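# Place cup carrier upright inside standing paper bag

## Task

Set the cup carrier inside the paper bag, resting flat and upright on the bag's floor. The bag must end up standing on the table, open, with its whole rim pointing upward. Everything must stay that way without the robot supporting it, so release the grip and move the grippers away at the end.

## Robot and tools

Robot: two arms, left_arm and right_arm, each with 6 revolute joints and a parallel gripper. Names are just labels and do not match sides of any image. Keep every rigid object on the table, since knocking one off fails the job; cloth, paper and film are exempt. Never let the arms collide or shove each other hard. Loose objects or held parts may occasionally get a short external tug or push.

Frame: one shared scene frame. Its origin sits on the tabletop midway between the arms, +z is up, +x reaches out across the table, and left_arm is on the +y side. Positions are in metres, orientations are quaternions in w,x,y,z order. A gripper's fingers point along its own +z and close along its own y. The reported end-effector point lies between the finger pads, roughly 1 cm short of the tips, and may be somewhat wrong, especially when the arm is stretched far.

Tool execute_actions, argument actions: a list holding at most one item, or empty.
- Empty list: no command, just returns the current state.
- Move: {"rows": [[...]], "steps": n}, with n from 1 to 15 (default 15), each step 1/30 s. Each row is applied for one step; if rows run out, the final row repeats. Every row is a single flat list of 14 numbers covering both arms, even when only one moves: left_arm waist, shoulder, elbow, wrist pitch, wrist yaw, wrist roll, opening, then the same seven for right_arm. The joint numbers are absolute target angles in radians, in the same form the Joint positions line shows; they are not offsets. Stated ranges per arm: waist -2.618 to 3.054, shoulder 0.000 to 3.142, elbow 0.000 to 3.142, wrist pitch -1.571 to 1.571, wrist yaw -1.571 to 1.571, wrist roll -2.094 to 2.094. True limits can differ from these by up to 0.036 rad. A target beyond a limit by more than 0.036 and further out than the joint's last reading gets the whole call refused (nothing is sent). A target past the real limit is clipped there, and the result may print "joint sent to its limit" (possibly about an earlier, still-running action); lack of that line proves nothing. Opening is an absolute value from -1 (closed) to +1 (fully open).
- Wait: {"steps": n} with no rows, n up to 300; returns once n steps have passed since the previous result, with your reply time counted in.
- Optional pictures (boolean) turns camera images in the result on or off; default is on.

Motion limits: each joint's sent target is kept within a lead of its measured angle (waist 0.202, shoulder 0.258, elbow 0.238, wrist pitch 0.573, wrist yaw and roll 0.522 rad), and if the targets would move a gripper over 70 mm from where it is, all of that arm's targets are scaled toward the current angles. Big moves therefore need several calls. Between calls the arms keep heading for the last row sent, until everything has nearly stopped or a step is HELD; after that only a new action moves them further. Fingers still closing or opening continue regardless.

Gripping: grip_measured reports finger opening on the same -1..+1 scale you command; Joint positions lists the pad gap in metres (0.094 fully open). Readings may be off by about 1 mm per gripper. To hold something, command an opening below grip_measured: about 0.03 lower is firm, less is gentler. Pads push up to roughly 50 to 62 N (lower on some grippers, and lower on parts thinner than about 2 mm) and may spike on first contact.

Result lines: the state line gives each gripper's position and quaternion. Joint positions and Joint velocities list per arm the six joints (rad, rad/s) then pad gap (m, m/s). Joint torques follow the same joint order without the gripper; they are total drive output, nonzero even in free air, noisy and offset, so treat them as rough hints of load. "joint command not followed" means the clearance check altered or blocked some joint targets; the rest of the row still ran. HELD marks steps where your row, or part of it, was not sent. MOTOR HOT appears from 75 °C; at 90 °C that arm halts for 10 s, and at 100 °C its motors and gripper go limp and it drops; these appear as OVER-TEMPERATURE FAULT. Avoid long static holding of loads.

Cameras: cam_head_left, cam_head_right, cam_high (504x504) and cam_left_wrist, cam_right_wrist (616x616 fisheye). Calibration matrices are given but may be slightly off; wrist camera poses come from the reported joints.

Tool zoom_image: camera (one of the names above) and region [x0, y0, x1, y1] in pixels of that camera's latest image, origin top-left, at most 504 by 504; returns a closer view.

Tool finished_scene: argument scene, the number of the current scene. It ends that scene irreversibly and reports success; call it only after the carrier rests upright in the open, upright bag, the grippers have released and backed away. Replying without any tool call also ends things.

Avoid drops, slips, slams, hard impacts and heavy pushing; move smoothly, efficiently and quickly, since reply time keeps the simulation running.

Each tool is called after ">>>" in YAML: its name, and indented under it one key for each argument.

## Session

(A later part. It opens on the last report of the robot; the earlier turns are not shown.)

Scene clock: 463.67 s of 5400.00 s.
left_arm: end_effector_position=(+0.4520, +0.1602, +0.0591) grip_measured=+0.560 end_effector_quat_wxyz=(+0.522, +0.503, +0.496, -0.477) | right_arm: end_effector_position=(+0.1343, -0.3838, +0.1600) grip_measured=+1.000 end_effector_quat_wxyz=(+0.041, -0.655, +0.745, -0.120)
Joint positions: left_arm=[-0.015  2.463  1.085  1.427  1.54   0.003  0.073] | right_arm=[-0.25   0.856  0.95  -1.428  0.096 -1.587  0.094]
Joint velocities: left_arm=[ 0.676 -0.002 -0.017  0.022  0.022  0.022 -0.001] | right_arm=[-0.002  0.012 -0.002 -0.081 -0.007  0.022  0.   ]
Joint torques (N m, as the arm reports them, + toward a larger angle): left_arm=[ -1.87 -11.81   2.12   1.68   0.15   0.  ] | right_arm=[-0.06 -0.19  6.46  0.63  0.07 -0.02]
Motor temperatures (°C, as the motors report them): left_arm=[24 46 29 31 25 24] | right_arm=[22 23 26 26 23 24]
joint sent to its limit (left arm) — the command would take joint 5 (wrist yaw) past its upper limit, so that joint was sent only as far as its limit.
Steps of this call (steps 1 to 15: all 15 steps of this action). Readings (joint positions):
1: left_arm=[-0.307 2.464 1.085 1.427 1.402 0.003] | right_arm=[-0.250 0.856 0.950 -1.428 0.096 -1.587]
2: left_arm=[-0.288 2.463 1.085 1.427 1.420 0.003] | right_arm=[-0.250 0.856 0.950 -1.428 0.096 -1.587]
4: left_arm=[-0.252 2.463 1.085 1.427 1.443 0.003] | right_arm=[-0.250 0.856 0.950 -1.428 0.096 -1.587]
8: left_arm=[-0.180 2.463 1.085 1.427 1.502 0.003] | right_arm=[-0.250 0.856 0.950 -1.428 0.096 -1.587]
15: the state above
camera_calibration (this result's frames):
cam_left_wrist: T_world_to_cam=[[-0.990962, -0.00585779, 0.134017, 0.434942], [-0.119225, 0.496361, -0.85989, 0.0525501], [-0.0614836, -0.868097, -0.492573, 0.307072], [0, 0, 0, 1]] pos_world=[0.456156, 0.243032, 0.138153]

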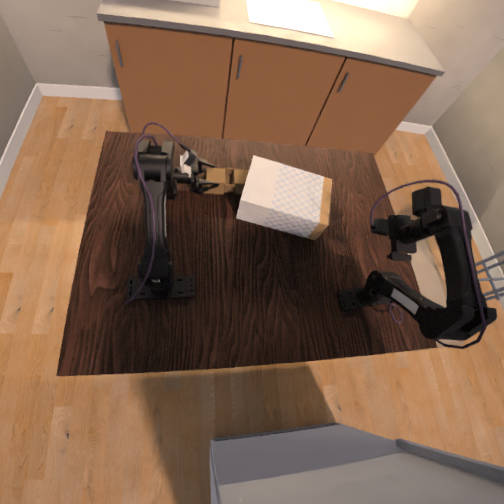

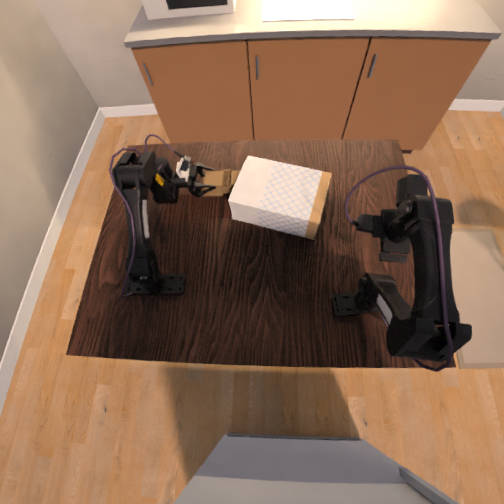

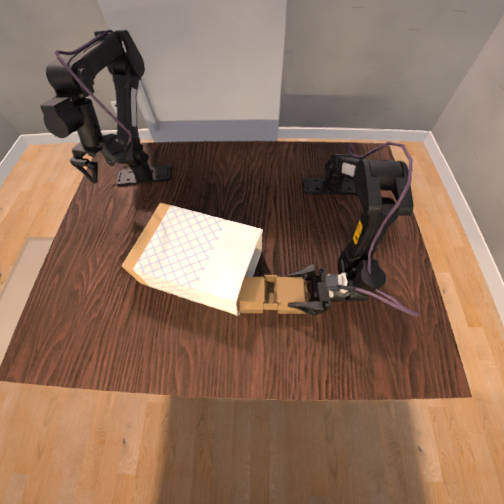

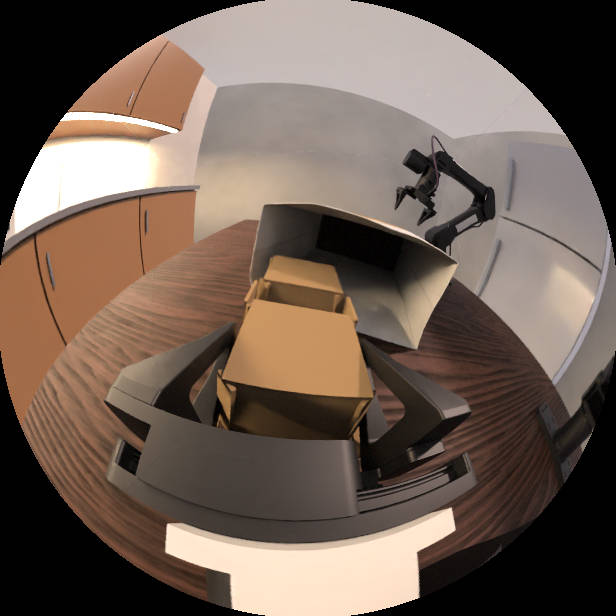

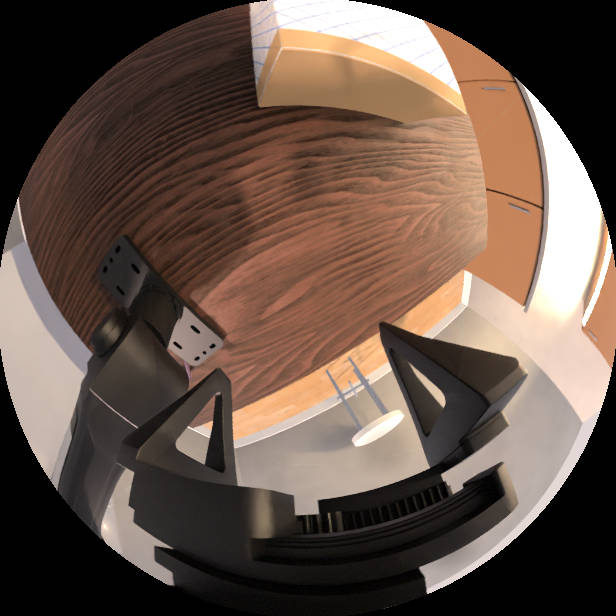

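>>> execute_actions:
  actions:
    - {"rows":[[0.1,2.38,1.06,1.35,1.5,0,0.3,-0.25,0.856,0.95,-1.428,0.096,-1.587,1],[0.1,2.38,1.06,1.35,1.5,0,0.3,-0.25,0.856,0.95,-1.428,0.096,-1.587,1],[0.1,2.38,1.06,1.35,1.5,0,0.3,-0.25,0.856,0.95,-1.428,0.096,-1.587,1],[0.1,2.38,1.06,1.35,1.5,0,0.3,-0.25,0.856,0.95,-1.428,0.096,-1.587,1],[0.1,2.38,1.06,1.35,1.5,0,0.3,-0.25,0.856,0.95,-1.428,0.096,-1.587,1],[0.1,2.38,1.06,1.35,1.5,0,0.3,-0.25,0.856,0.95,-1.428,0.096,-1.587,1],[0.2,2.3,1.06,1.26,1.5,0,0.3,-0.25,0.856,0.95,-1.428,0.096,-1.587,1]],"steps":15}
  pictures: false

>>> execute_actions:
  actions:
    - {"rows":[[0.2,2.3,1.06,1.26,1.5,-0.5,0.3,-0.25,0.856,0.95,-1.428,0.096,-1.587,1],[0.2,2.3,1.06,1.26,1.5,-0.5,0.3,-0.25,0.856,0.95,-1.428,0.096,-1.587,1],[0.2,2.3,1.06,1.26,1.5,-0.5,0.3,-0.25,0.856,0.95,-1.428,0.096,-1.587,1],[0.2,2.3,1.06,1.26,1.5,-1,0.3,-0.25,0.856,0.95,-1.428,0.096,-1.587,1],[0.2,2.3,1.06,1.26,1.5,-1,0.3,-0.25,0.856,0.95,-1.428,0.096,-1.587,1],[0.2,2.3,1.06,1.26,1.5,-1,0.3,-0.25,0.856,0.95,-1.428,0.096,-1.587,1],[0.2,2.3,1.06,1.26,1.5,-1.5,0.3,-0.25,0.856,0.95,-1.428,0.096,-1.587,1],[0.2,2.3,1.06,1.26,1.5,-1.5,0.3,-0.25,0.856,0.95,-1.428,0.096,-1.587,1],[0.2,2.3,1.06,1.26,1.5,-1.5,0.3,-0.25,0.856,0.95,-1.428,0.096,-1.587,1],[0.2,2.3,1.06,1.26,1.5,-2.09,0.3,-0.25,0.856,0.95,-1.428,0.096,-1.587,1]],"steps":15}
  pictures: false

>>> execute_actions:
  actions:
    - {"steps":15}

Scene clock: 483.93 s of 5400.00 s.
left_arm: end_effector_position=(+0.4900, +0.2602, +0.1066) grip_measured=+0.561 end_effector_quat_wxyz=(+0.584, +0.436, +0.555, -0.401) | right_arm: end_effector_position=(+0.1343, -0.3838, +0.1600) grip_measured=+1.000 end_effector_quat_wxyz=(+0.041, -0.655, +0.745, -0.120)
Joint positions: left_arm=[0.214 2.31  1.071 1.301 1.504 0.003 0.073] | right_arm=[-0.25   0.856  0.95  -1.428  0.096 -1.587  0.094]
Joint velocities: left_arm=[-0.061  0.002  0.017 -0.139 -0.037 -0.051 -0.   ] | right_arm=[ 0.012  0.007  0.007 -0.007  0.037 -0.066  0.   ]
Joint torques (N m, as the arm reports them, + toward a larger angle): left_arm=[ -0.57 -10.46   4.     1.66  -0.05   0.01] | right_arm=[-0.05 -0.27  6.37  0.59  0.01 -0.03]
Motor temperatures (°C, as the motors report them): left_arm=[24 50 27 30 25 24] | right_arm=[22 23 26 26 23 24]
joint sent to its limit (left arm) — the command would take joint 5 (wrist yaw) past its upper limit, so that joint was sent only as far as its limit.
Steps of this call (steps 1 to 30: the robot went on to your last target; steps 31 to 90: nothing new was sent; then 16.77 s passed at rest; steps 91 to 105: all 15 steps of this action). Readings (joint positions):
91: left_arm=[0.013 2.455 1.082 1.414 1.544 0.003] | right_arm=[-0.250 0.856 0.950 -1.428 0.096 -1.587]
92: left_arm=[0.026 2.444 1.077 1.401 1.538 0.003] | right_arm=[-0.250 0.856 0.950 -1.428 0.096 -1.587]
94: left_arm=[0.064 2.420 1.075 1.388 1.528 0.003] | right_arm=[-0.250 0.856 0.950 -1.428 0.096 -1.587]
98: left_arm=[0.135 2.370 1.071 1.343 1.515 0.003] | right_arm=[-0.250 0.856 0.950 -1.428 0.096 -1.587]
105: the state above

Scene clock: 484.43 s of 5400.00 s.
left_arm: end_effector_position=(+0.4896, +0.2574, +0.1044) grip_measured=+0.561 end_effector_quat_wxyz=(+0.165, -0.044, +0.705, -0.688) | right_arm: end_effector_position=(+0.1343, -0.3838, +0.1600) grip_measured=+1.000 end_effector_quat_wxyz=(+0.041, -0.655, +0.745, -0.120)
Joint positions: left_arm=[ 0.208  2.31   1.071  1.274  1.504 -1.433  0.073] | right_arm=[-0.25   0.856  0.95  -1.428  0.096 -1.587  0.094]
Joint velocities: left_arm=[-0.012  0.012 -0.007 -0.022  0.066 -2.835 -0.   ] | right_arm=[-0.002 -0.022 -0.007 -0.007  0.022  0.022  0.   ]
Joint torques (N m, as the arm reports them, + toward a larger angle): left_arm=[ -0.57 -10.44   4.03   1.7   -0.03   0.  ] | right_arm=[-0.11 -0.2   6.36  0.6   0.03 -0.04]
Motor temperatures (°C, as the motors report them): left_arm=[24 50 27 30 25 24] | right_arm=[22 23 26 26 23 24]
Steps of this call (steps 1 to 15: all 15 steps of this action). Readings (joint positions):
1: left_arm=[0.212 2.310 1.071 1.297 1.505 -0.079] | right_arm=[-0.250 0.856 0.950 -1.428 0.096 -1.587]
2: left_arm=[0.211 2.310 1.071 1.293 1.504 -0.162] | right_arm=[-0.250 0.856 0.950 -1.428 0.096 -1.587]
4: left_arm=[0.208 2.310 1.071 1.288 1.504 -0.324] | right_arm=[-0.250 0.856 0.950 -1.428 0.096 -1.587]
8: left_arm=[0.208 2.310 1.071 1.281 1.504 -0.726] | right_arm=[-0.250 0.856 0.950 -1.428 0.096 -1.587]
15: the state above

Scene clock: 484.93 s of 5400.00 s.
left_arm: end_effector_position=(+0.4896, +0.2574, +0.1043) grip_measured=+0.561 end_effector_quat_wxyz=(-0.053, -0.257, +0.658, -0.706) | right_arm: end_effector_position=(+0.1343, -0.3838, +0.1600) grip_measured=+1.000 end_effector_quat_wxyz=(+0.041, -0.655, +0.745, -0.120)
Joint positions: left_arm=[ 0.208  2.31   1.071  1.273  1.504 -2.051  0.073] | right_arm=[-0.25   0.856  0.95  -1.428  0.096 -1.587  0.094]
Joint velocities: left_arm=[-0.002 -0.007  0.017 -0.022 -0.037 -0.183 -0.   ] | right_arm=[ 0.007  0.002 -0.002 -0.037 -0.066 -0.007  0.   ]
Joint torques (N m, as the arm reports them, + toward a larger angle): left_arm=[ -0.54 -10.64   3.99   1.66  -0.02   0.02] | right_arm=[-0.04 -0.03  6.64  0.61  0.05 -0.04]
Motor temperatures (°C, as the motors report them): left_arm=[24 50 27 30 25 24] | right_arm=[22 23 26 26 23 24]
joint sent to its limit (left arm) — the command would take joint 6 (wrist roll) past its lower limit, so that joint was sent only as far as its limit.
Steps of this call (steps 1 to 15: the robot went on to your last target). Readings (joint positions):
1: left_arm=[0.208 2.310 1.071 1.274 1.504 -1.534] | right_arm=[-0.250 0.856 0.950 -1.428 0.096 -1.587]
2: left_arm=[0.208 2.310 1.071 1.273 1.504 -1.634] | right_arm=[-0.250 0.856 0.950 -1.428 0.096 -1.587]
4: left_arm=[0.208 2.310 1.071 1.273 1.504 -1.794] | right_arm=[-0.250 0.856 0.950 -1.428 0.096 -1.587]
8: left_arm=[0.208 2.310 1.071 1.273 1.504 -1.961] | right_arm=[-0.250 0.856 0.950 -1.428 0.096 -1.587]
15: the state above
camera_calibration (this result's frames):
cam_left_wrist: T_world_to_cam=[[0.5554, 0.205396, 0.805819, -0.414819], [-0.823072, 0.274061, 0.497436, 0.307913], [-0.118672, -0.939523, 0.321269, 0.37751], [0, 0, 0, 1]] pos_world=[0.528625, 0.355495, 0.0598193]

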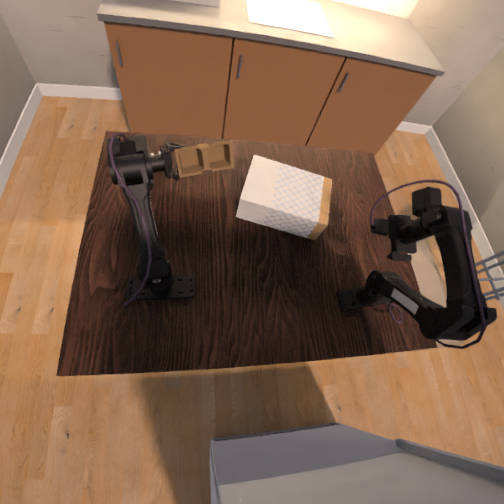

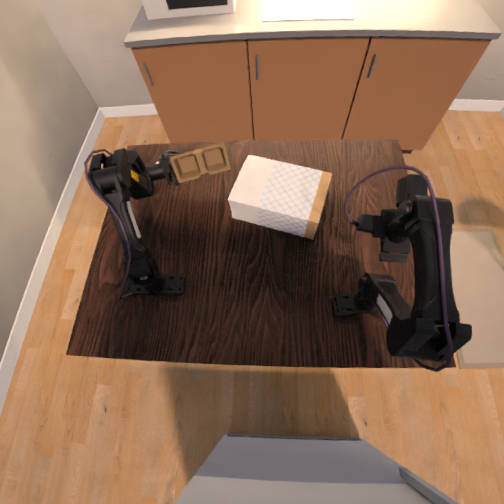

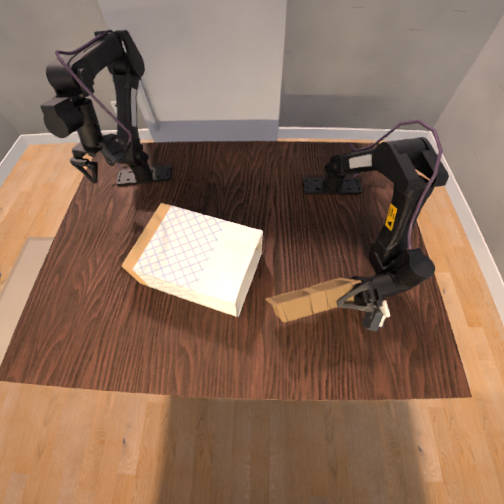

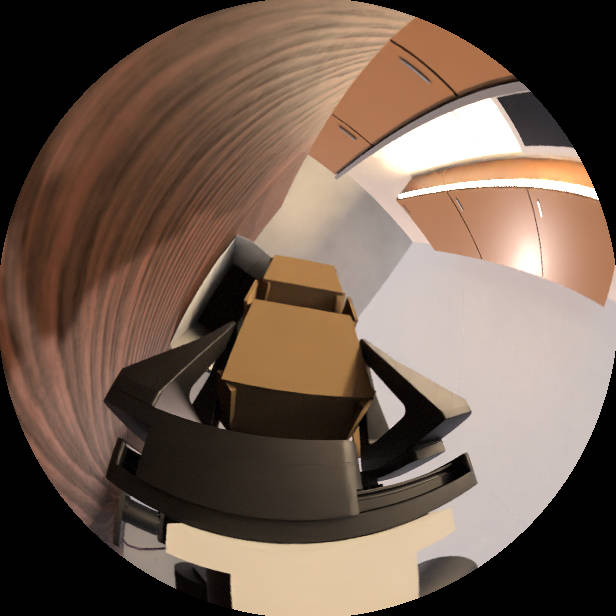

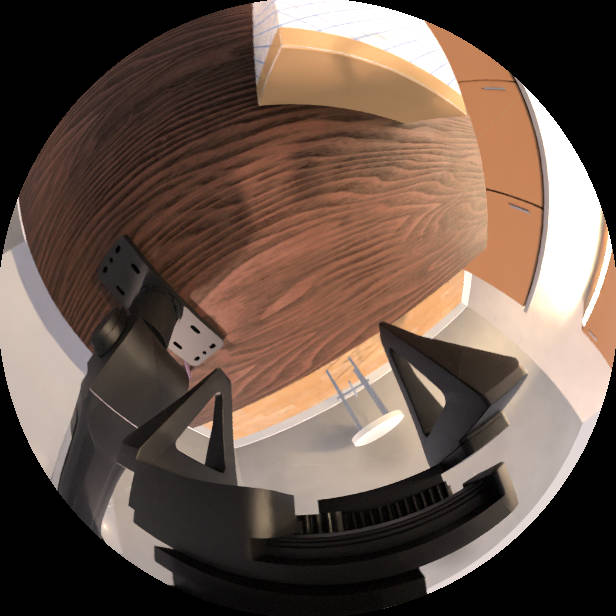

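>>> execute_actions:
  actions:
    - {"rows":[[0.2,2.37,1.06,1.33,1.5,-2.05,0.3,-0.25,0.856,0.95,-1.428,0.096,-1.587,1]],"steps":15}
  pictures: false

>>> execute_actions:
  actions:
    - {"rows":[[0.2,2.37,1.06,1.33,1.5,-2.05,1,-0.25,0.856,0.95,-1.428,0.096,-1.587,1]],"steps":15}
  pictures: false

>>> execute_actions:
  actions:
    - {"steps":10}

Scene clock: 491.97 s of 5400.00 s.
left_arm: end_effector_position=(+0.4884, +0.2571, +0.0864) grip_measured=+0.561 end_effector_quat_wxyz=(-0.062, -0.265, +0.655, -0.705) | right_arm: end_effector_position=(+0.1343, -0.3838, +0.1600) grip_measured=+1.000 end_effector_quat_wxyz=(+0.041, -0.655, +0.745, -0.120)
Joint positions: left_arm=[ 0.208  2.364  1.071  1.311  1.504 -2.062  0.073] | right_arm=[-0.25   0.856  0.95  -1.428  0.096 -1.587  0.094]
Joint velocities: left_arm=[ 0.002  0.002 -0.022  0.022 -0.022 -0.037  0.001] | right_arm=[ 0.002 -0.007 -0.012 -0.081 -0.022 -0.007  0.   ]
Joint torques (N m, as the arm reports them, + toward a larger angle): left_arm=[-0.5  -9.48  3.74  2.04 -0.01  0.12] | right_arm=[-0.06 -0.18  6.54  0.61  0.03 -0.03]
Motor temperatures (°C, as the motors report them): left_arm=[24 50 27 30 25 24] | right_arm=[22 23 26 26 23 24]
joint sent to its limit (left arm) — the command would take joint 6 (wrist roll) past its lower limit, so that joint was sent only as far as its limit.
Steps of this call (steps 1 to 30: the robot went on to your last target; steps 31 to 90: nothing new was sent; then 3.53 s passed at rest; steps 91 to 105: all 15 steps of this action). Readings (joint positions):
91: left_arm=[0.208 2.317 1.071 1.282 1.504 -2.073] | right_arm=[-0.250 0.856 0.950 -1.428 0.096 -1.587]
92: left_arm=[0.208 2.325 1.071 1.293 1.503 -2.071] | right_arm=[-0.250 0.856 0.950 -1.428 0.096 -1.587]
94: left_arm=[0.208 2.347 1.071 1.300 1.503 -2.069] | right_arm=[-0.250 0.856 0.950 -1.428 0.096 -1.587]
98: left_arm=[0.208 2.364 1.071 1.311 1.504 -2.062] | right_arm=[-0.250 0.856 0.950 -1.428 0.096 -1.587]
105: the state above

Scene clock: 492.47 s of 5400.00 s.
left_arm: end_effector_position=(+0.4885, +0.2571, +0.0865) grip_measured=+0.999 end_effector_quat_wxyz=(-0.061, -0.265, +0.655, -0.705) | right_arm: end_effector_position=(+0.1343, -0.3838, +0.1600) grip_measured=+1.000 end_effector_quat_wxyz=(+0.041, -0.655, +0.745, -0.120)
Joint positions: left_arm=[ 0.208  2.364  1.071  1.312  1.503 -2.062  0.094] | right_arm=[-0.25   0.856  0.95  -1.428  0.096 -1.587  0.094]
Joint velocities: left_arm=[-0.012  0.012  0.002 -0.051 -0.037 -0.022 -0.001] | right_arm=[ 0.002 -0.007 -0.007 -0.007 -0.007  0.022  0.   ]
Joint torques (N m, as the arm reports them, + toward a larger angle): left_arm=[-0.58 -9.51  3.7   2.07  0.01  0.13] | right_arm=[-0.04 -0.15  6.56  0.56  0.08 -0.03]
Motor temperatures (°C, as the motors report them): left_arm=[24 49 27 30 25 24] | right_arm=[22 23 26 26 23 24]
Steps of this call (steps 1 to 15: all 15 steps of this action). Readings (joint positions):
1: left_arm=[0.208 2.364 1.071 1.311 1.504 -2.062] | right_arm=[-0.250 0.856 0.950 -1.428 0.096 -1.587]
2: left_arm=[0.208 2.364 1.071 1.311 1.504 -2.062] | right_arm=[-0.250 0.856 0.950 -1.428 0.096 -1.587]
4: left_arm=[0.208 2.364 1.071 1.311 1.504 -2.062] | right_arm=[-0.250 0.856 0.950 -1.428 0.096 -1.587]
8: left_arm=[0.208 2.364 1.071 1.312 1.503 -2.062] | right_arm=[-0.250 0.856 0.950 -1.428 0.096 -1.587]
15: the state above

Scene clock: 492.80 s of 5400.00 s.
left_arm: end_effector_position=(+0.4885, +0.2571, +0.0865) grip_measured=+0.999 end_effector_quat_wxyz=(-0.061, -0.265, +0.655, -0.705) | right_arm: end_effector_position=(+0.1343, -0.3838, +0.1600) grip_measured=+1.000 end_effector_quat_wxyz=(+0.041, -0.655, +0.745, -0.120)
Joint positions: left_arm=[ 0.208  2.364  1.071  1.312  1.503 -2.062  0.094] | right_arm=[-0.25   0.856  0.95  -1.428  0.096 -1.587  0.094]
Joint velocities: left_arm=[-0.017 -0.017  0.002  0.022  0.007 -0.022  0.   ] | right_arm=[ 0.002  0.012  0.007 -0.022  0.022 -0.022  0.   ]
Joint torques (N m, as the arm reports them, + toward a larger angle): left_arm=[-0.58 -9.48  3.72  2.05  0.    0.12] | right_arm=[-0.01 -0.27  6.4   0.62  0.05  0.  ]
Motor temperatures (°C, as the motors report them): left_arm=[24 49 27 31 25 24] | right_arm=[22 23 26 26 23 24]
Steps of this call (steps 1 to 10: the robot went on to your last target). Readings (joint positions):
1: left_arm=[0.208 2.364 1.071 1.312 1.503 -2.062] | right_arm=[-0.250 0.856 0.950 -1.428 0.096 -1.587]
2: left_arm=[0.208 2.364 1.071 1.312 1.503 -2.062] | right_arm=[-0.250 0.856 0.950 -1.428 0.096 -1.587]
4: left_arm=[0.208 2.364 1.071 1.312 1.503 -2.062] | right_arm=[-0.250 0.856 0.950 -1.428 0.096 -1.587]
8: left_arm=[0.208 2.364 1.071 1.312 1.503 -2.062] | right_arm=[-0.250 0.856 0.950 -1.428 0.096 -1.587]
10: the state above
camera_calibration (this result's frames):
cam_left_wrist: T_world_to_cam=[[0.574073, 0.210838, 0.791194, -0.40906], [-0.811342, 0.276636, 0.514973, 0.307963], [-0.110297, -0.937561, 0.329871, 0.377496], [0, 0, 0, 1]] pos_world=[0.52633, 0.354977, 0.040528]

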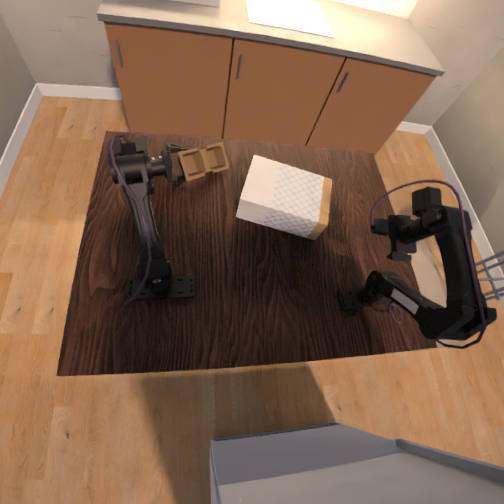

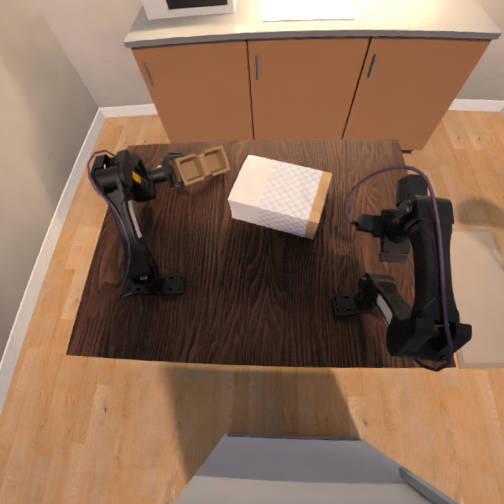

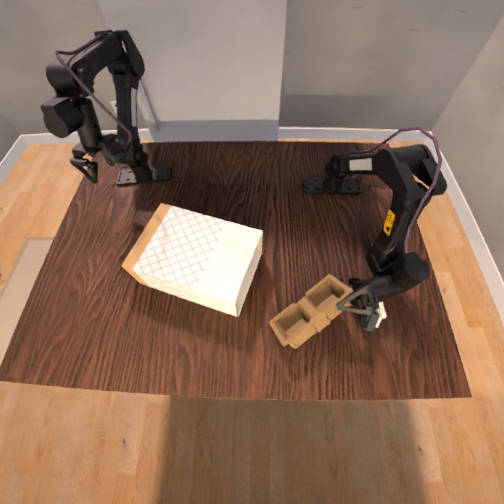

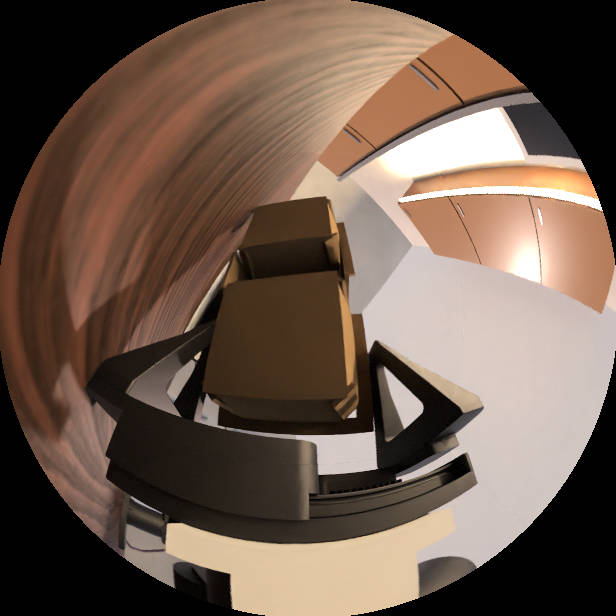

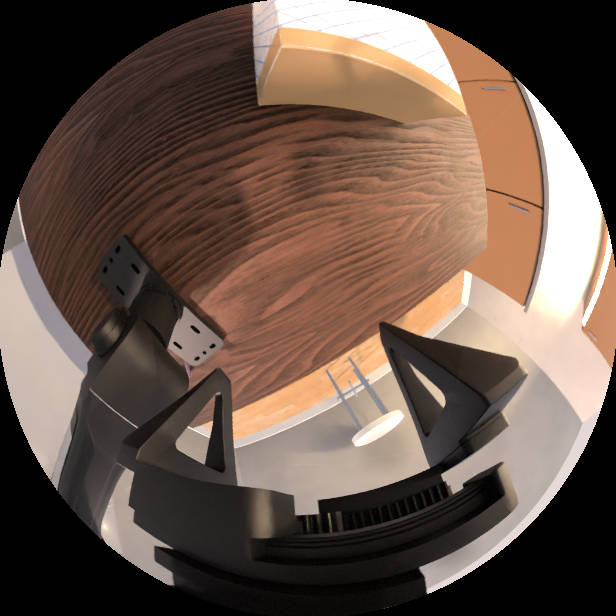

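Withdraw.

>>> execute_actions:
  actions:
    - {"rows":[[0.28,2.37,1.06,1.33,1.52,-2.05,1,-0.25,0.856,0.95,-1.428,0.096,-1.587,1],[0.28,2.37,1.06,1.33,1.52,-2.05,1,-0.25,0.856,0.95,-1.428,0.096,-1.587,1],[0.28,2.37,1.06,1.33,1.52,-2.05,1,-0.25,0.856,0.95,-1.428,0.096,-1.587,1],[0.28,2.37,1.06,1.33,1.52,-2.05,1,-0.25,0.856,0.95,-1.428,0.096,-1.587,1],[0.28,2.37,1.06,1.33,1.52,-2.05,1,-0.25,0.856,0.95,-1.428,0.096,-1.587,1],[0.37,2.37,1.06,1.33,1.54,-2.05,1,-0.25,0.856,0.95,-1.428,0.096,-1.587,1]],"steps":15}
  pictures: false

>>> execute_actions:
  actions:
    - {"steps":12}

Scene clock: 499.33 s of 5400.00 s.
left_arm: end_effector_position=(+0.4912, +0.3338, +0.0864) grip_measured=+0.999 end_effector_quat_wxyz=(+0.008, +0.314, -0.633, +0.707) | right_arm: end_effector_position=(+0.1343, -0.3838, +0.1600) grip_measured=+1.000 end_effector_quat_wxyz=(+0.041, -0.655, +0.745, -0.120)
Joint positions: left_arm=[ 0.383  2.364  1.071  1.312  1.528 -2.062  0.094] | right_arm=[-0.25   0.856  0.95  -1.428  0.096 -1.587  0.094]
Joint velocities: left_arm=[-0.051 -0.002  0.012  0.007  0.007 -0.037 -0.   ] | right_arm=[ 0.007  0.012 -0.007 -0.037 -0.007  0.022  0.   ]
Joint torques (N m, as the arm reports them, + toward a larger angle): left_arm=[-0.71 -9.52  3.78  2.03  0.03  0.12] | right_arm=[ 0.03 -0.26  6.39  0.62  0.07 -0.08]
Motor temperatures (°C, as the motors report them): left_arm=[24 49 27 31 25 24] | right_arm=[22 23 26 26 23 24]
Steps of this call (steps 1 to 15: the robot went on to your last target; steps 16 to 90: nothing new was sent; then 3.03 s passed at rest; steps 91 to 105: all 15 steps of this action). Readings (joint positions):
91: left_arm=[0.213 2.364 1.071 1.312 1.506 -2.062] | right_arm=[-0.250 0.856 0.950 -1.428 0.096 -1.587]
92: left_arm=[0.223 2.364 1.071 1.312 1.509 -2.062] | right_arm=[-0.250 0.856 0.950 -1.428 0.096 -1.587]
94: left_arm=[0.251 2.364 1.071 1.312 1.511 -2.062] | right_arm=[-0.250 0.856 0.950 -1.428 0.096 -1.587]
98: left_arm=[0.327 2.364 1.071 1.312 1.523 -2.062] | right_arm=[-0.250 0.856 0.950 -1.428 0.096 -1.587]
105: the state above

Scene clock: 499.73 s of 5400.00 s.
left_arm: end_effector_position=(+0.4905, +0.3314, +0.0864) grip_measured=+0.999 end_effector_quat_wxyz=(+0.011, +0.311, -0.635, +0.707) | right_arm: end_effector_position=(+0.1343, -0.3838, +0.1600) grip_measured=+1.000 end_effector_quat_wxyz=(+0.041, -0.655, +0.745, -0.120)
Joint positions: left_arm=[ 0.378  2.364  1.071  1.312  1.532 -2.062  0.094] | right_arm=[-0.25   0.856  0.95  -1.428  0.096 -1.587  0.094]
Joint velocities: left_arm=[-0.002  0.012 -0.007  0.022 -0.007  0.022  0.   ] | right_arm=[ 0.002 -0.007 -0.012 -0.007  0.081 -0.081  0.   ]
Joint torques (N m, as the arm reports them, + toward a larger angle): left_arm=[-0.64 -9.43  3.72  2.03  0.11  0.12] | right_arm=[-0.03 -0.15  6.45  0.57  0.08 -0.05]
Motor temperatures (°C, as the motors report them): left_arm=[24 49 27 31 25 24] | right_arm=[22 23 26 26 23 24]
Steps of this call (steps 1 to 12: the robot went on to your last target). Readings (joint positions):
1: left_arm=[0.381 2.364 1.071 1.312 1.529 -2.062] | right_arm=[-0.250 0.856 0.950 -1.428 0.096 -1.587]
2: left_arm=[0.380 2.364 1.071 1.312 1.530 -2.062] | right_arm=[-0.250 0.856 0.950 -1.428 0.096 -1.587]
4: left_arm=[0.378 2.364 1.071 1.312 1.532 -2.062] | right_arm=[-0.250 0.856 0.950 -1.428 0.096 -1.587]
8: left_arm=[0.378 2.364 1.071 1.312 1.532 -2.062] | right_arm=[-0.250 0.856 0.950 -1.428 0.096 -1.587]
12: the state above
camera_calibration (this result's frames):
cam_left_wrist: T_world_to_cam=[[0.538762, 0.289291, 0.791231, -0.434494], [-0.842141, 0.159149, 0.515239, 0.343099], [0.0231299, -0.943919, 0.329367, 0.384166], [0, 0, 0, 1]] pos_world=[0.514141, 0.433713, 0.0404754]

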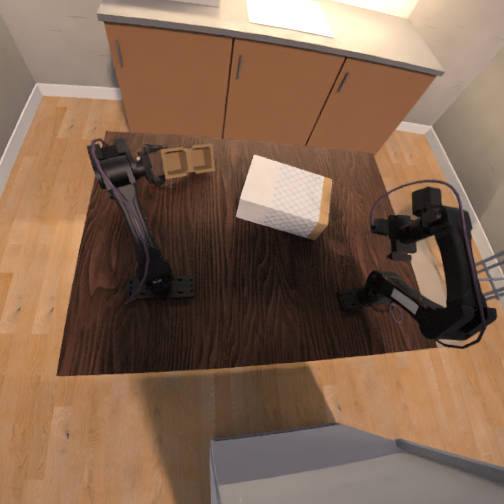

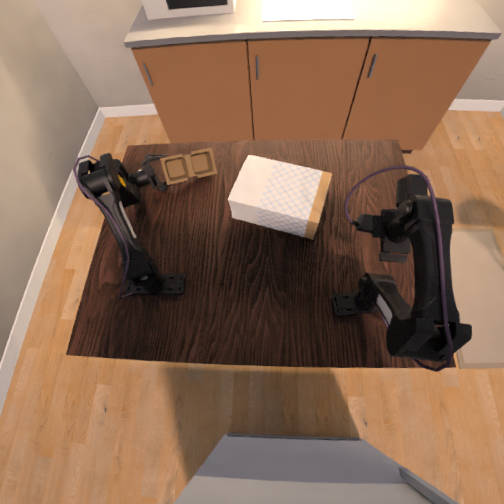

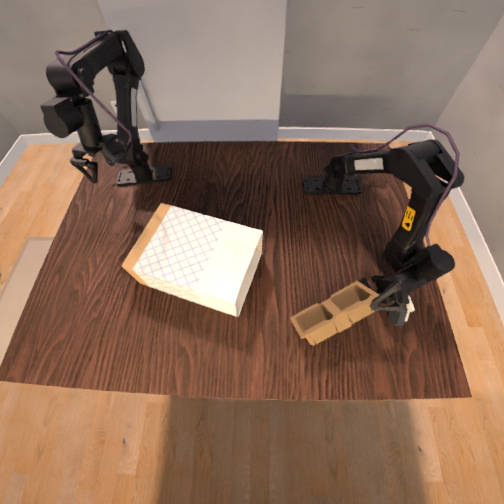

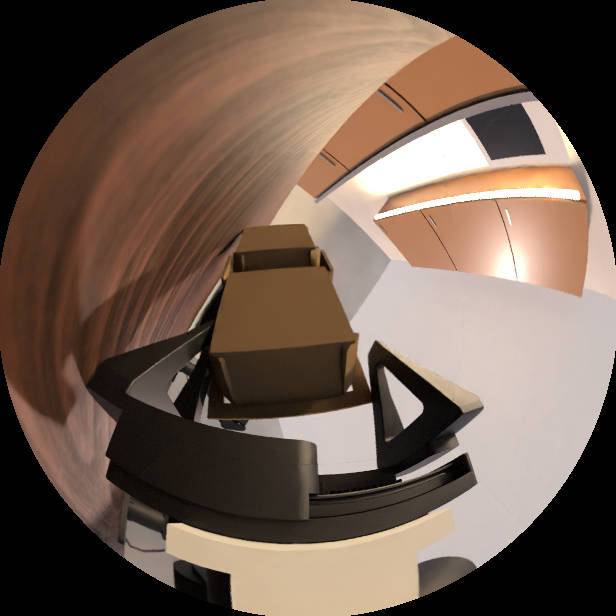

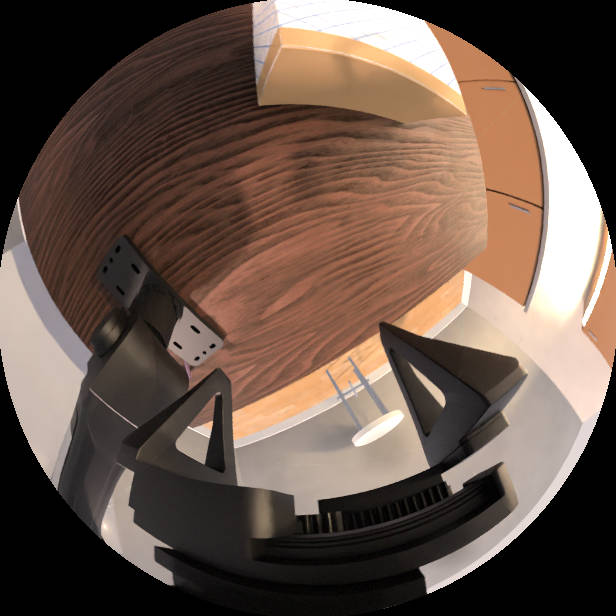

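>>> execute_actions:
  actions:
    - {"rows":[[0.45,2.42,1.3,1.14,1.55,-2.05,1,-0.25,0.856,0.95,-1.428,0.096,-1.587,1]],"steps":15}
  pictures: false

>>> execute_actions:
  actions:
    - {"steps":12}

Scene clock: 507.13 s of 5400.00 s.
left_arm: end_effector_position=(+0.5248, +0.3853, +0.0980) grip_measured=+0.999 end_effector_quat_wxyz=(-0.015, +0.331, -0.625, +0.707) | right_arm: end_effector_position=(+0.1343, -0.3838, +0.1600) grip_measured=+1.000 end_effector_quat_wxyz=(+0.041, -0.655, +0.745, -0.120)
Joint positions: left_arm=[ 0.458  2.418  1.28   1.163  1.544 -2.062  0.094] | right_arm=[-0.25   0.856  0.95  -1.428  0.096 -1.587  0.094]
Joint velocities: left_arm=[ 0.007  0.012 -0.027  0.007  0.007 -0.022 -0.   ] | right_arm=[-0.017  0.012 -0.007 -0.022 -0.037  0.022  0.   ]
Joint torques (N m, as the arm reports them, + toward a larger angle): left_arm=[ -0.6  -10.72   7.15   1.51   0.09   0.13] | right_arm=[-0.02 -0.03  6.58  0.61  0.11 -0.01]
Motor temperatures (°C, as the motors report them): left_arm=[24 48 27 31 25 24] | right_arm=[22 23 26 26 23 24]
Steps of this call (steps 1 to 15: the robot went on to your last target; steps 16 to 90: nothing new was sent; then 3.90 s passed at rest; steps 91 to 105: all 15 steps of this action). Readings (joint positions):
91: left_arm=[0.383 2.374 1.105 1.289 1.552 -2.062] | right_arm=[-0.250 0.856 0.950 -1.428 0.096 -1.587]
92: left_arm=[0.391 2.397 1.166 1.258 1.555 -2.062] | right_arm=[-0.250 0.856 0.950 -1.428 0.096 -1.587]
94: left_arm=[0.417 2.418 1.250 1.215 1.545 -2.062] | right_arm=[-0.250 0.856 0.950 -1.428 0.096 -1.587]
98: left_arm=[0.457 2.418 1.280 1.188 1.544 -2.062] | right_arm=[-0.250 0.856 0.950 -1.428 0.096 -1.587]
105: the state above

Scene clock: 507.53 s of 5400.00 s.
left_arm: end_effector_position=(+0.5248, +0.3853, +0.0976) grip_measured=+0.999 end_effector_quat_wxyz=(-0.013, +0.332, -0.624, +0.707) | right_arm: end_effector_position=(+0.1343, -0.3838, +0.1600) grip_measured=+1.000 end_effector_quat_wxyz=(+0.041, -0.655, +0.745, -0.120)
Joint positions: left_arm=[ 0.458  2.418  1.28   1.158  1.544 -2.062  0.094] | right_arm=[-0.25   0.856  0.95  -1.428  0.096 -1.587  0.094]
Joint velocities: left_arm=[-0.007 -0.012  0.012 -0.022 -0.051 -0.022 -0.001] | right_arm=[ 0.002 -0.017  0.002 -0.051  0.007 -0.081  0.   ]
Joint torques (N m, as the arm reports them, + toward a larger angle): left_arm=[ -0.74 -10.76   7.18   1.59   0.1    0.12] | right_arm=[-0.2  -0.12  6.4   0.63  0.05 -0.02]
Motor temperatures (°C, as the motors report them): left_arm=[24 48 27 31 25 24] | right_arm=[22 23 26 26 23 24]
Steps of this call (steps 1 to 12: the robot went on to your last target). Readings (joint positions):
1: left_arm=[0.458 2.418 1.280 1.162 1.544 -2.062] | right_arm=[-0.250 0.856 0.950 -1.428 0.096 -1.587]
2: left_arm=[0.458 2.418 1.280 1.161 1.544 -2.062] | right_arm=[-0.250 0.856 0.950 -1.428 0.096 -1.587]
4: left_arm=[0.458 2.418 1.280 1.160 1.544 -2.062] | right_arm=[-0.250 0.856 0.950 -1.428 0.096 -1.587]
8: left_arm=[0.458 2.418 1.280 1.158 1.544 -2.062] | right_arm=[-0.250 0.856 0.950 -1.428 0.096 -1.587]
12: the state above
camera_calibration (this result's frames):
cam_left_wrist: T_world_to_cam=[[0.517578, 0.325085, 0.791475, -0.48017], [-0.85116, 0.101126, 0.515073, 0.384734], [0.087404, -0.940262, 0.32904, 0.395395], [0, 0, 0, 1]] pos_world=[0.541437, 0.488964, 0.0517759]

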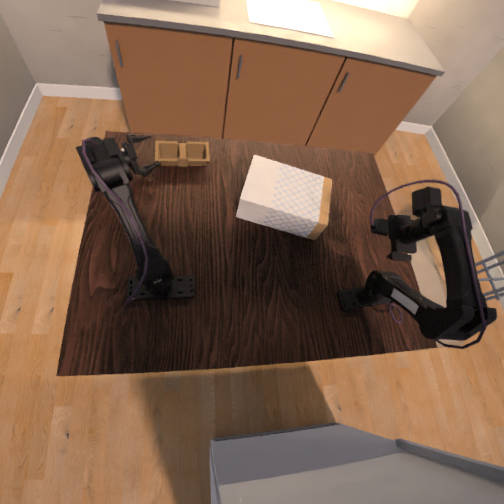

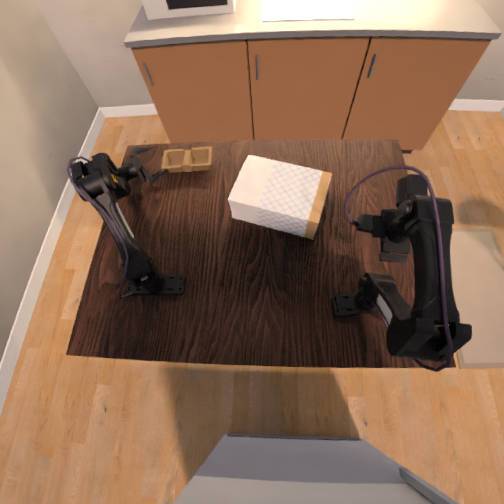

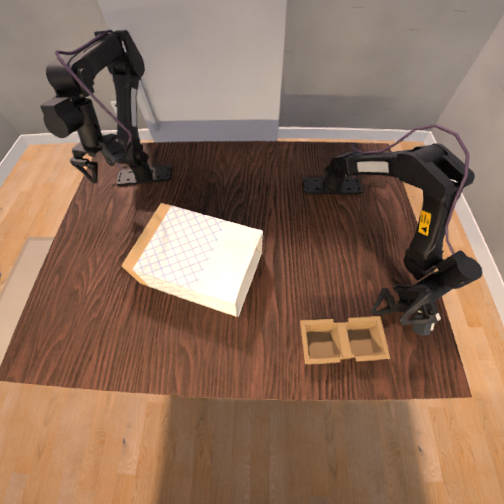

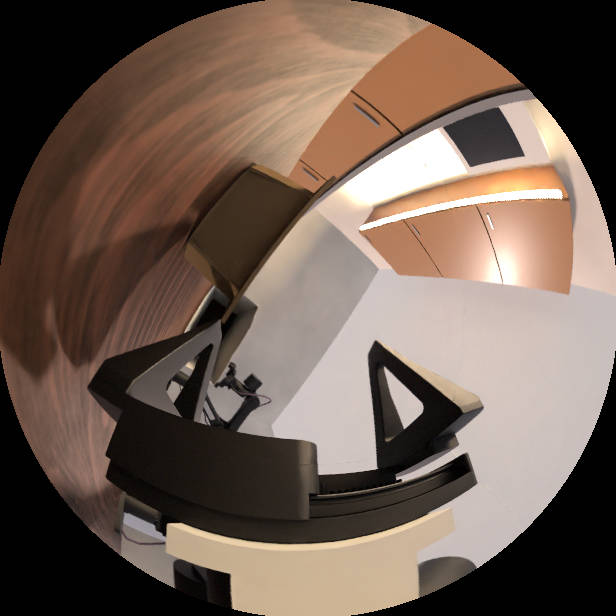

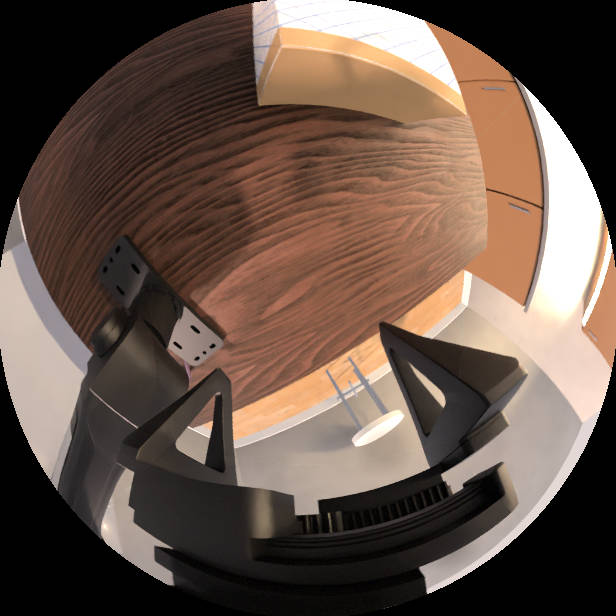

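>>> execute_actions:
  actions:
    - {"rows":[[0.45,2.0,1.2,0.6,1.55,-1.5,1,-0.25,0.856,0.95,-1.428,0.096,-1.587,1]],"steps":15}
  pictures: false

>>> execute_actions:
  actions:
    - {"rows":[[0.3,1.75,1.03,-0.3,1.55,0,1,-0.25,0.856,0.95,-1.428,0.096,-1.587,1]],"steps":15}
  pictures: false

>>> execute_actions:
  actions:
    - {"rows":[[0.1,1.8,1.03,-0.8,1.5,1.57,0.6,-0.25,0.856,0.95,-1.428,0.096,-1.587,1]],"steps":15}
  pictures: false

>>> execute_actions:
  actions:
    - {"rows":[[0.1,2.06,1.03,-0.54,1.5,1.57,0.6,-0.25,0.856,0.95,-1.428,0.096,-1.587,1]],"steps":15}
  pictures: false

>>> execute_actions:
  actions:
    - {"steps":20}

Scene clock: 545.60 s of 5400.00 s.
left_arm: end_effector_position=(+0.4940, +0.3687, +0.2161) grip_measured=+0.999 end_effector_quat_wxyz=(+0.137, -0.214, +0.675, -0.693) | right_arm: end_effector_position=(+0.1343, -0.3838, +0.1600) grip_measured=+1.000 end_effector_quat_wxyz=(+0.041, -0.655, +0.745, -0.120)
Joint positions: left_arm=[ 0.457  1.99   1.195  0.65   1.548 -1.539  0.094] | right_arm=[-0.25   0.856  0.95  -1.428  0.096 -1.587  0.094]
Joint velocities: left_arm=[ 0.007  0.183 -0.002 -0.3   -0.022  0.139 -0.001] | right_arm=[ 0.012 -0.002 -0.002  0.007  0.022  0.037  0.   ]
Joint torques (N m, as the arm reports them, + toward a larger angle): left_arm=[-0.43 -9.39  7.15  1.74  0.15  0.11] | right_arm=[-0.15 -0.24  6.52  0.65  0.05 -0.02]
Motor temperatures (°C, as the motors report them): left_arm=[24 51 29 30 25 25] | right_arm=[22 23 26 26 23 24]
Steps of this call (steps 1 to 15: the robot went on to your last target; steps 16 to 90: nothing new was sent; then 34.57 s passed at rest; steps 91 to 105: all 15 steps of this action). Readings (joint positions):
91: left_arm=[0.458 2.384 1.263 1.060 1.535 -1.975] | right_arm=[-0.250 0.856 0.950 -1.428 0.096 -1.587]
92: left_arm=[0.458 2.330 1.228 0.951 1.535 -1.886] | right_arm=[-0.250 0.856 0.950 -1.428 0.096 -1.587]
94: left_arm=[0.457 2.210 1.195 0.821 1.540 -1.772] | right_arm=[-0.250 0.856 0.950 -1.428 0.096 -1.587]
98: left_arm=[0.457 2.000 1.195 0.723 1.542 -1.621] | right_arm=[-0.250 0.856 0.950 -1.428 0.096 -1.587]
105: the state above

Scene clock: 546.10 s of 5400.00 s.
left_arm: end_effector_position=(+0.4198, +0.2705, +0.2025) grip_measured=+1.000 end_effector_quat_wxyz=(+0.246, +0.020, +0.715, -0.654) | right_arm: end_effector_position=(+0.1343, -0.3838, +0.1600) grip_measured=+1.000 end_effector_quat_wxyz=(+0.041, -0.655, +0.745, -0.120)
Joint positions: left_arm=[ 0.292  1.758  1.047 -0.234  1.542 -0.239  0.094] | right_arm=[-0.25   0.856  0.95  -1.428  0.096 -1.587  0.094]
Joint velocities: left_arm=[ 0.012 -0.002  0.002 -0.359 -0.007  1.429 -0.   ] | right_arm=[ 0.002  0.002 -0.002  0.022 -0.037 -0.037  0.   ]
Joint torques (N m, as the arm reports them, + toward a larger angle): left_arm=[ 0.49 -7.73  5.63  1.21  0.66  0.14] | right_arm=[-0.06 -0.34  6.43  0.63  0.11 -0.02]
Motor temperatures (°C, as the motors report them): left_arm=[24 51 29 30 25 25] | right_arm=[22 23 26 26 23 24]
Steps of this call (steps 1 to 15: all 15 steps of this action). Readings (joint positions):
1: left_arm=[0.448 1.972 1.177 0.586 1.533 -1.477] | right_arm=[-0.250 0.856 0.950 -1.428 0.096 -1.587]
2: left_arm=[0.433 1.935 1.138 0.502 1.528 -1.406] | right_arm=[-0.250 0.856 0.950 -1.428 0.096 -1.587]
4: left_arm=[0.375 1.850 1.077 0.306 1.529 -1.235] | right_arm=[-0.250 0.856 0.950 -1.428 0.096 -1.587]
8: left_arm=[0.280 1.760 1.053 -0.037 1.543 -0.844] | right_arm=[-0.250 0.856 0.950 -1.428 0.096 -1.587]
15: the state above

Scene clock: 546.60 s of 5400.00 s.
left_arm: end_effector_position=(+0.3663, +0.1937, +0.1679) grip_measured=+0.602 end_effector_quat_wxyz=(+0.427, +0.391, +0.622, -0.527) | right_arm: end_effector_position=(+0.1343, -0.3838, +0.1600) grip_measured=+1.000 end_effector_quat_wxyz=(+0.041, -0.655, +0.745, -0.120)
Joint positions: left_arm=[ 0.092  1.8    1.048 -0.762  1.491  1.185  0.075] | right_arm=[-0.25   0.856  0.95  -1.428  0.096 -1.587  0.094]
Joint velocities: left_arm=[-0.002  0.002  0.007 -0.081 -0.051  2.542  0.   ] | right_arm=[ 0.007 -0.012  0.002  0.037 -0.095 -0.037  0.   ]
Joint torques (N m, as the arm reports them, + toward a larger angle): left_arm=[ 0.4  -7.13  4.5   0.5   0.79  0.04] | right_arm=[-0.03 -0.17  6.43  0.63  0.   -0.04]
Motor temperatures (°C, as the motors report them): left_arm=[24 51 29 30 25 25] | right_arm=[22 23 26 26 23 24]
Steps of this call (steps 1 to 15: all 15 steps of this action). Readings (joint positions):
1: left_arm=[0.279 1.759 1.048 -0.293 1.534 -0.165] | right_arm=[-0.250 0.856 0.950 -1.428 0.096 -1.587]
2: left_arm=[0.250 1.761 1.048 -0.368 1.527 -0.083] | right_arm=[-0.250 0.856 0.950 -1.428 0.096 -1.587]
4: left_arm=[0.161 1.778 1.048 -0.515 1.513 0.111] | right_arm=[-0.250 0.856 0.950 -1.428 0.096 -1.587]
8: left_arm=[0.077 1.800 1.048 -0.683 1.495 0.502] | right_arm=[-0.250 0.856 0.950 -1.428 0.096 -1.587]
15: the state above

Scene clock: 547.10 s of 5400.00 s.
left_arm: end_effector_position=(+0.3804, +0.1958, +0.0787) grip_measured=+0.602 end_effector_quat_wxyz=(+0.485, +0.473, +0.569, -0.466) | right_arm: end_effector_position=(+0.1343, -0.3838, +0.1600) grip_measured=+1.000 end_effector_quat_wxyz=(+0.041, -0.655, +0.745, -0.120)
Joint positions: left_arm=[ 0.093  2.082  1.029 -0.562  1.476  1.544  0.075] | right_arm=[-0.25   0.856  0.95  -1.428  0.096 -1.587  0.094]
Joint velocities: left_arm=[-0.012 -0.002 -0.007  0.051 -0.066  0.139 -0.   ] | right_arm=[-0.017 -0.002 -0.002 -0.066  0.022  0.007  0.   ]
Joint torques (N m, as the arm reports them, + toward a larger angle): left_arm=[ 0.49 -9.7   4.81  0.79  0.93  0.09] | right_arm=[-0.12 -0.22  6.43  0.61  0.08 -0.04]
Motor temperatures (°C, as the motors report them): left_arm=[24 51 29 30 25 25] | right_arm=[22 23 26 26 23 24]
Steps of this call (steps 1 to 15: all 15 steps of this action). Readings (joint positions):
1: left_arm=[0.092 1.824 1.048 -0.741 1.500 1.253] | right_arm=[-0.250 0.856 0.950 -1.428 0.096 -1.587]
2: left_arm=[0.092 1.869 1.052 -0.699 1.508 1.310] | right_arm=[-0.250 0.856 0.950 -1.428 0.096 -1.587]
4: left_arm=[0.093 1.988 1.052 -0.638 1.502 1.399] | right_arm=[-0.250 0.856 0.950 -1.428 0.096 -1.587]
8: left_arm=[0.093 2.092 1.031 -0.593 1.475 1.491] | right_arm=[-0.250 0.856 0.950 -1.428 0.096 -1.587]
15: the state above

Scene clock: 547.77 s of 5400.00 s.
left_arm: end_effector_position=(+0.3811, +0.1959, +0.0787) grip_measured=+0.602 end_effector_quat_wxyz=(+0.491, +0.479, +0.564, -0.461) | right_arm: end_effector_position=(+0.1343, -0.3838, +0.1600) grip_measured=+1.000 end_effector_quat_wxyz=(+0.041, -0.655, +0.745, -0.120)
Joint positions: left_arm=[ 0.093  2.082  1.029 -0.554  1.476  1.557  0.075] | right_arm=[-0.25   0.856  0.95  -1.428  0.096 -1.587  0.094]
Joint velocities: left_arm=[-0.012 -0.007 -0.022 -0.081  0.051 -0.051  0.001] | right_arm=[ 0.002  0.002 -0.002 -0.051 -0.007 -0.022  0.   ]
Joint torques (N m, as the arm reports them, + toward a larger angle): left_arm=[ 0.4  -9.82  4.89  0.74  0.91  0.12] | right_arm=[ 0.19 -0.18  6.26  0.59  0.07 -0.02]
Motor temperatures (°C, as the motors report them): left_arm=[24 51 29 30 25 25] | right_arm=[22 23 26 26 23 24]
Steps of this call (steps 1 to 20: the robot went on to your last target). Readings (joint positions):
1: left_arm=[0.093 2.082 1.029 -0.560 1.476 1.547] | right_arm=[-0.250 0.856 0.950 -1.428 0.096 -1.587]
2: left_arm=[0.093 2.082 1.029 -0.559 1.476 1.549] | right_arm=[-0.250 0.856 0.950 -1.428 0.096 -1.587]
4: left_arm=[0.093 2.082 1.029 -0.557 1.476 1.552] | right_arm=[-0.250 0.856 0.950 -1.428 0.096 -1.587]
8: left_arm=[0.093 2.082 1.029 -0.555 1.476 1.556] | right_arm=[-0.250 0.856 0.950 -1.428 0.096 -1.587]
20: the state above
camera_calibration (this result's frames):
cam_left_wrist: T_world_to_cam=[[-0.966822, -0.0990942, 0.235449, 0.363351], [-0.250112, 0.554687, -0.793578, 0.0764147], [-0.0519617, -0.826137, -0.561068, 0.336919], [0, 0, 0, 1]] pos_world=[0.387915, 0.271961, 0.164125]

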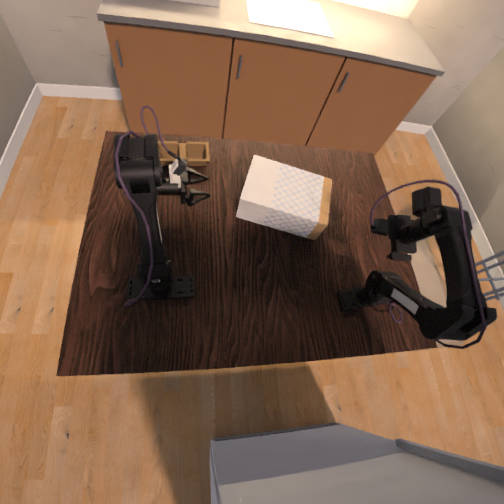

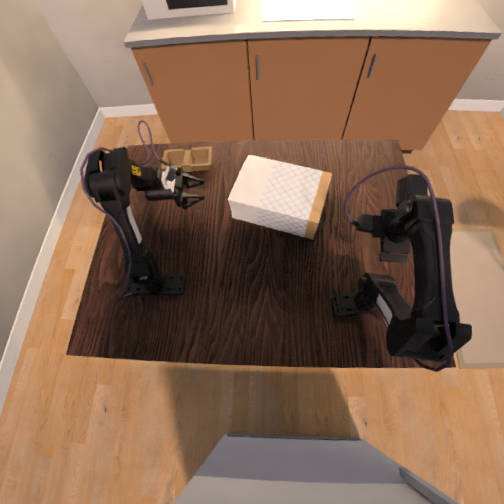

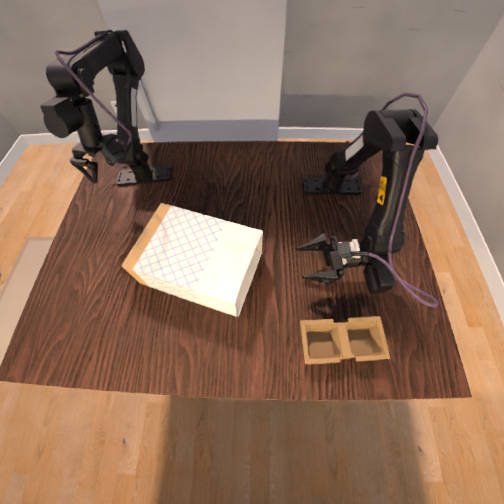

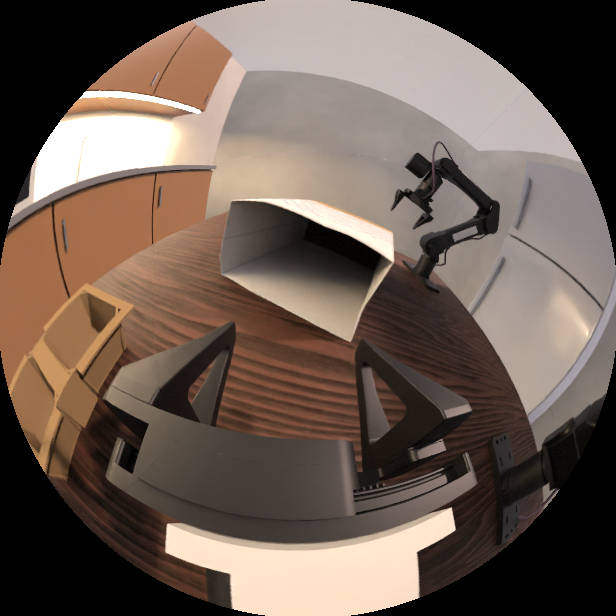

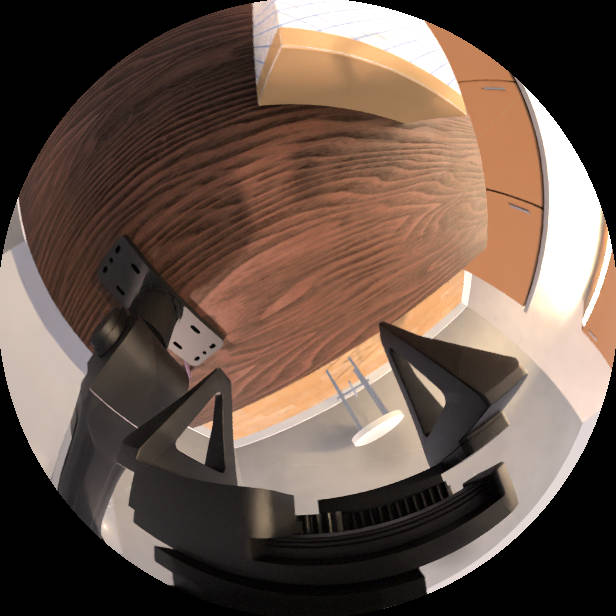

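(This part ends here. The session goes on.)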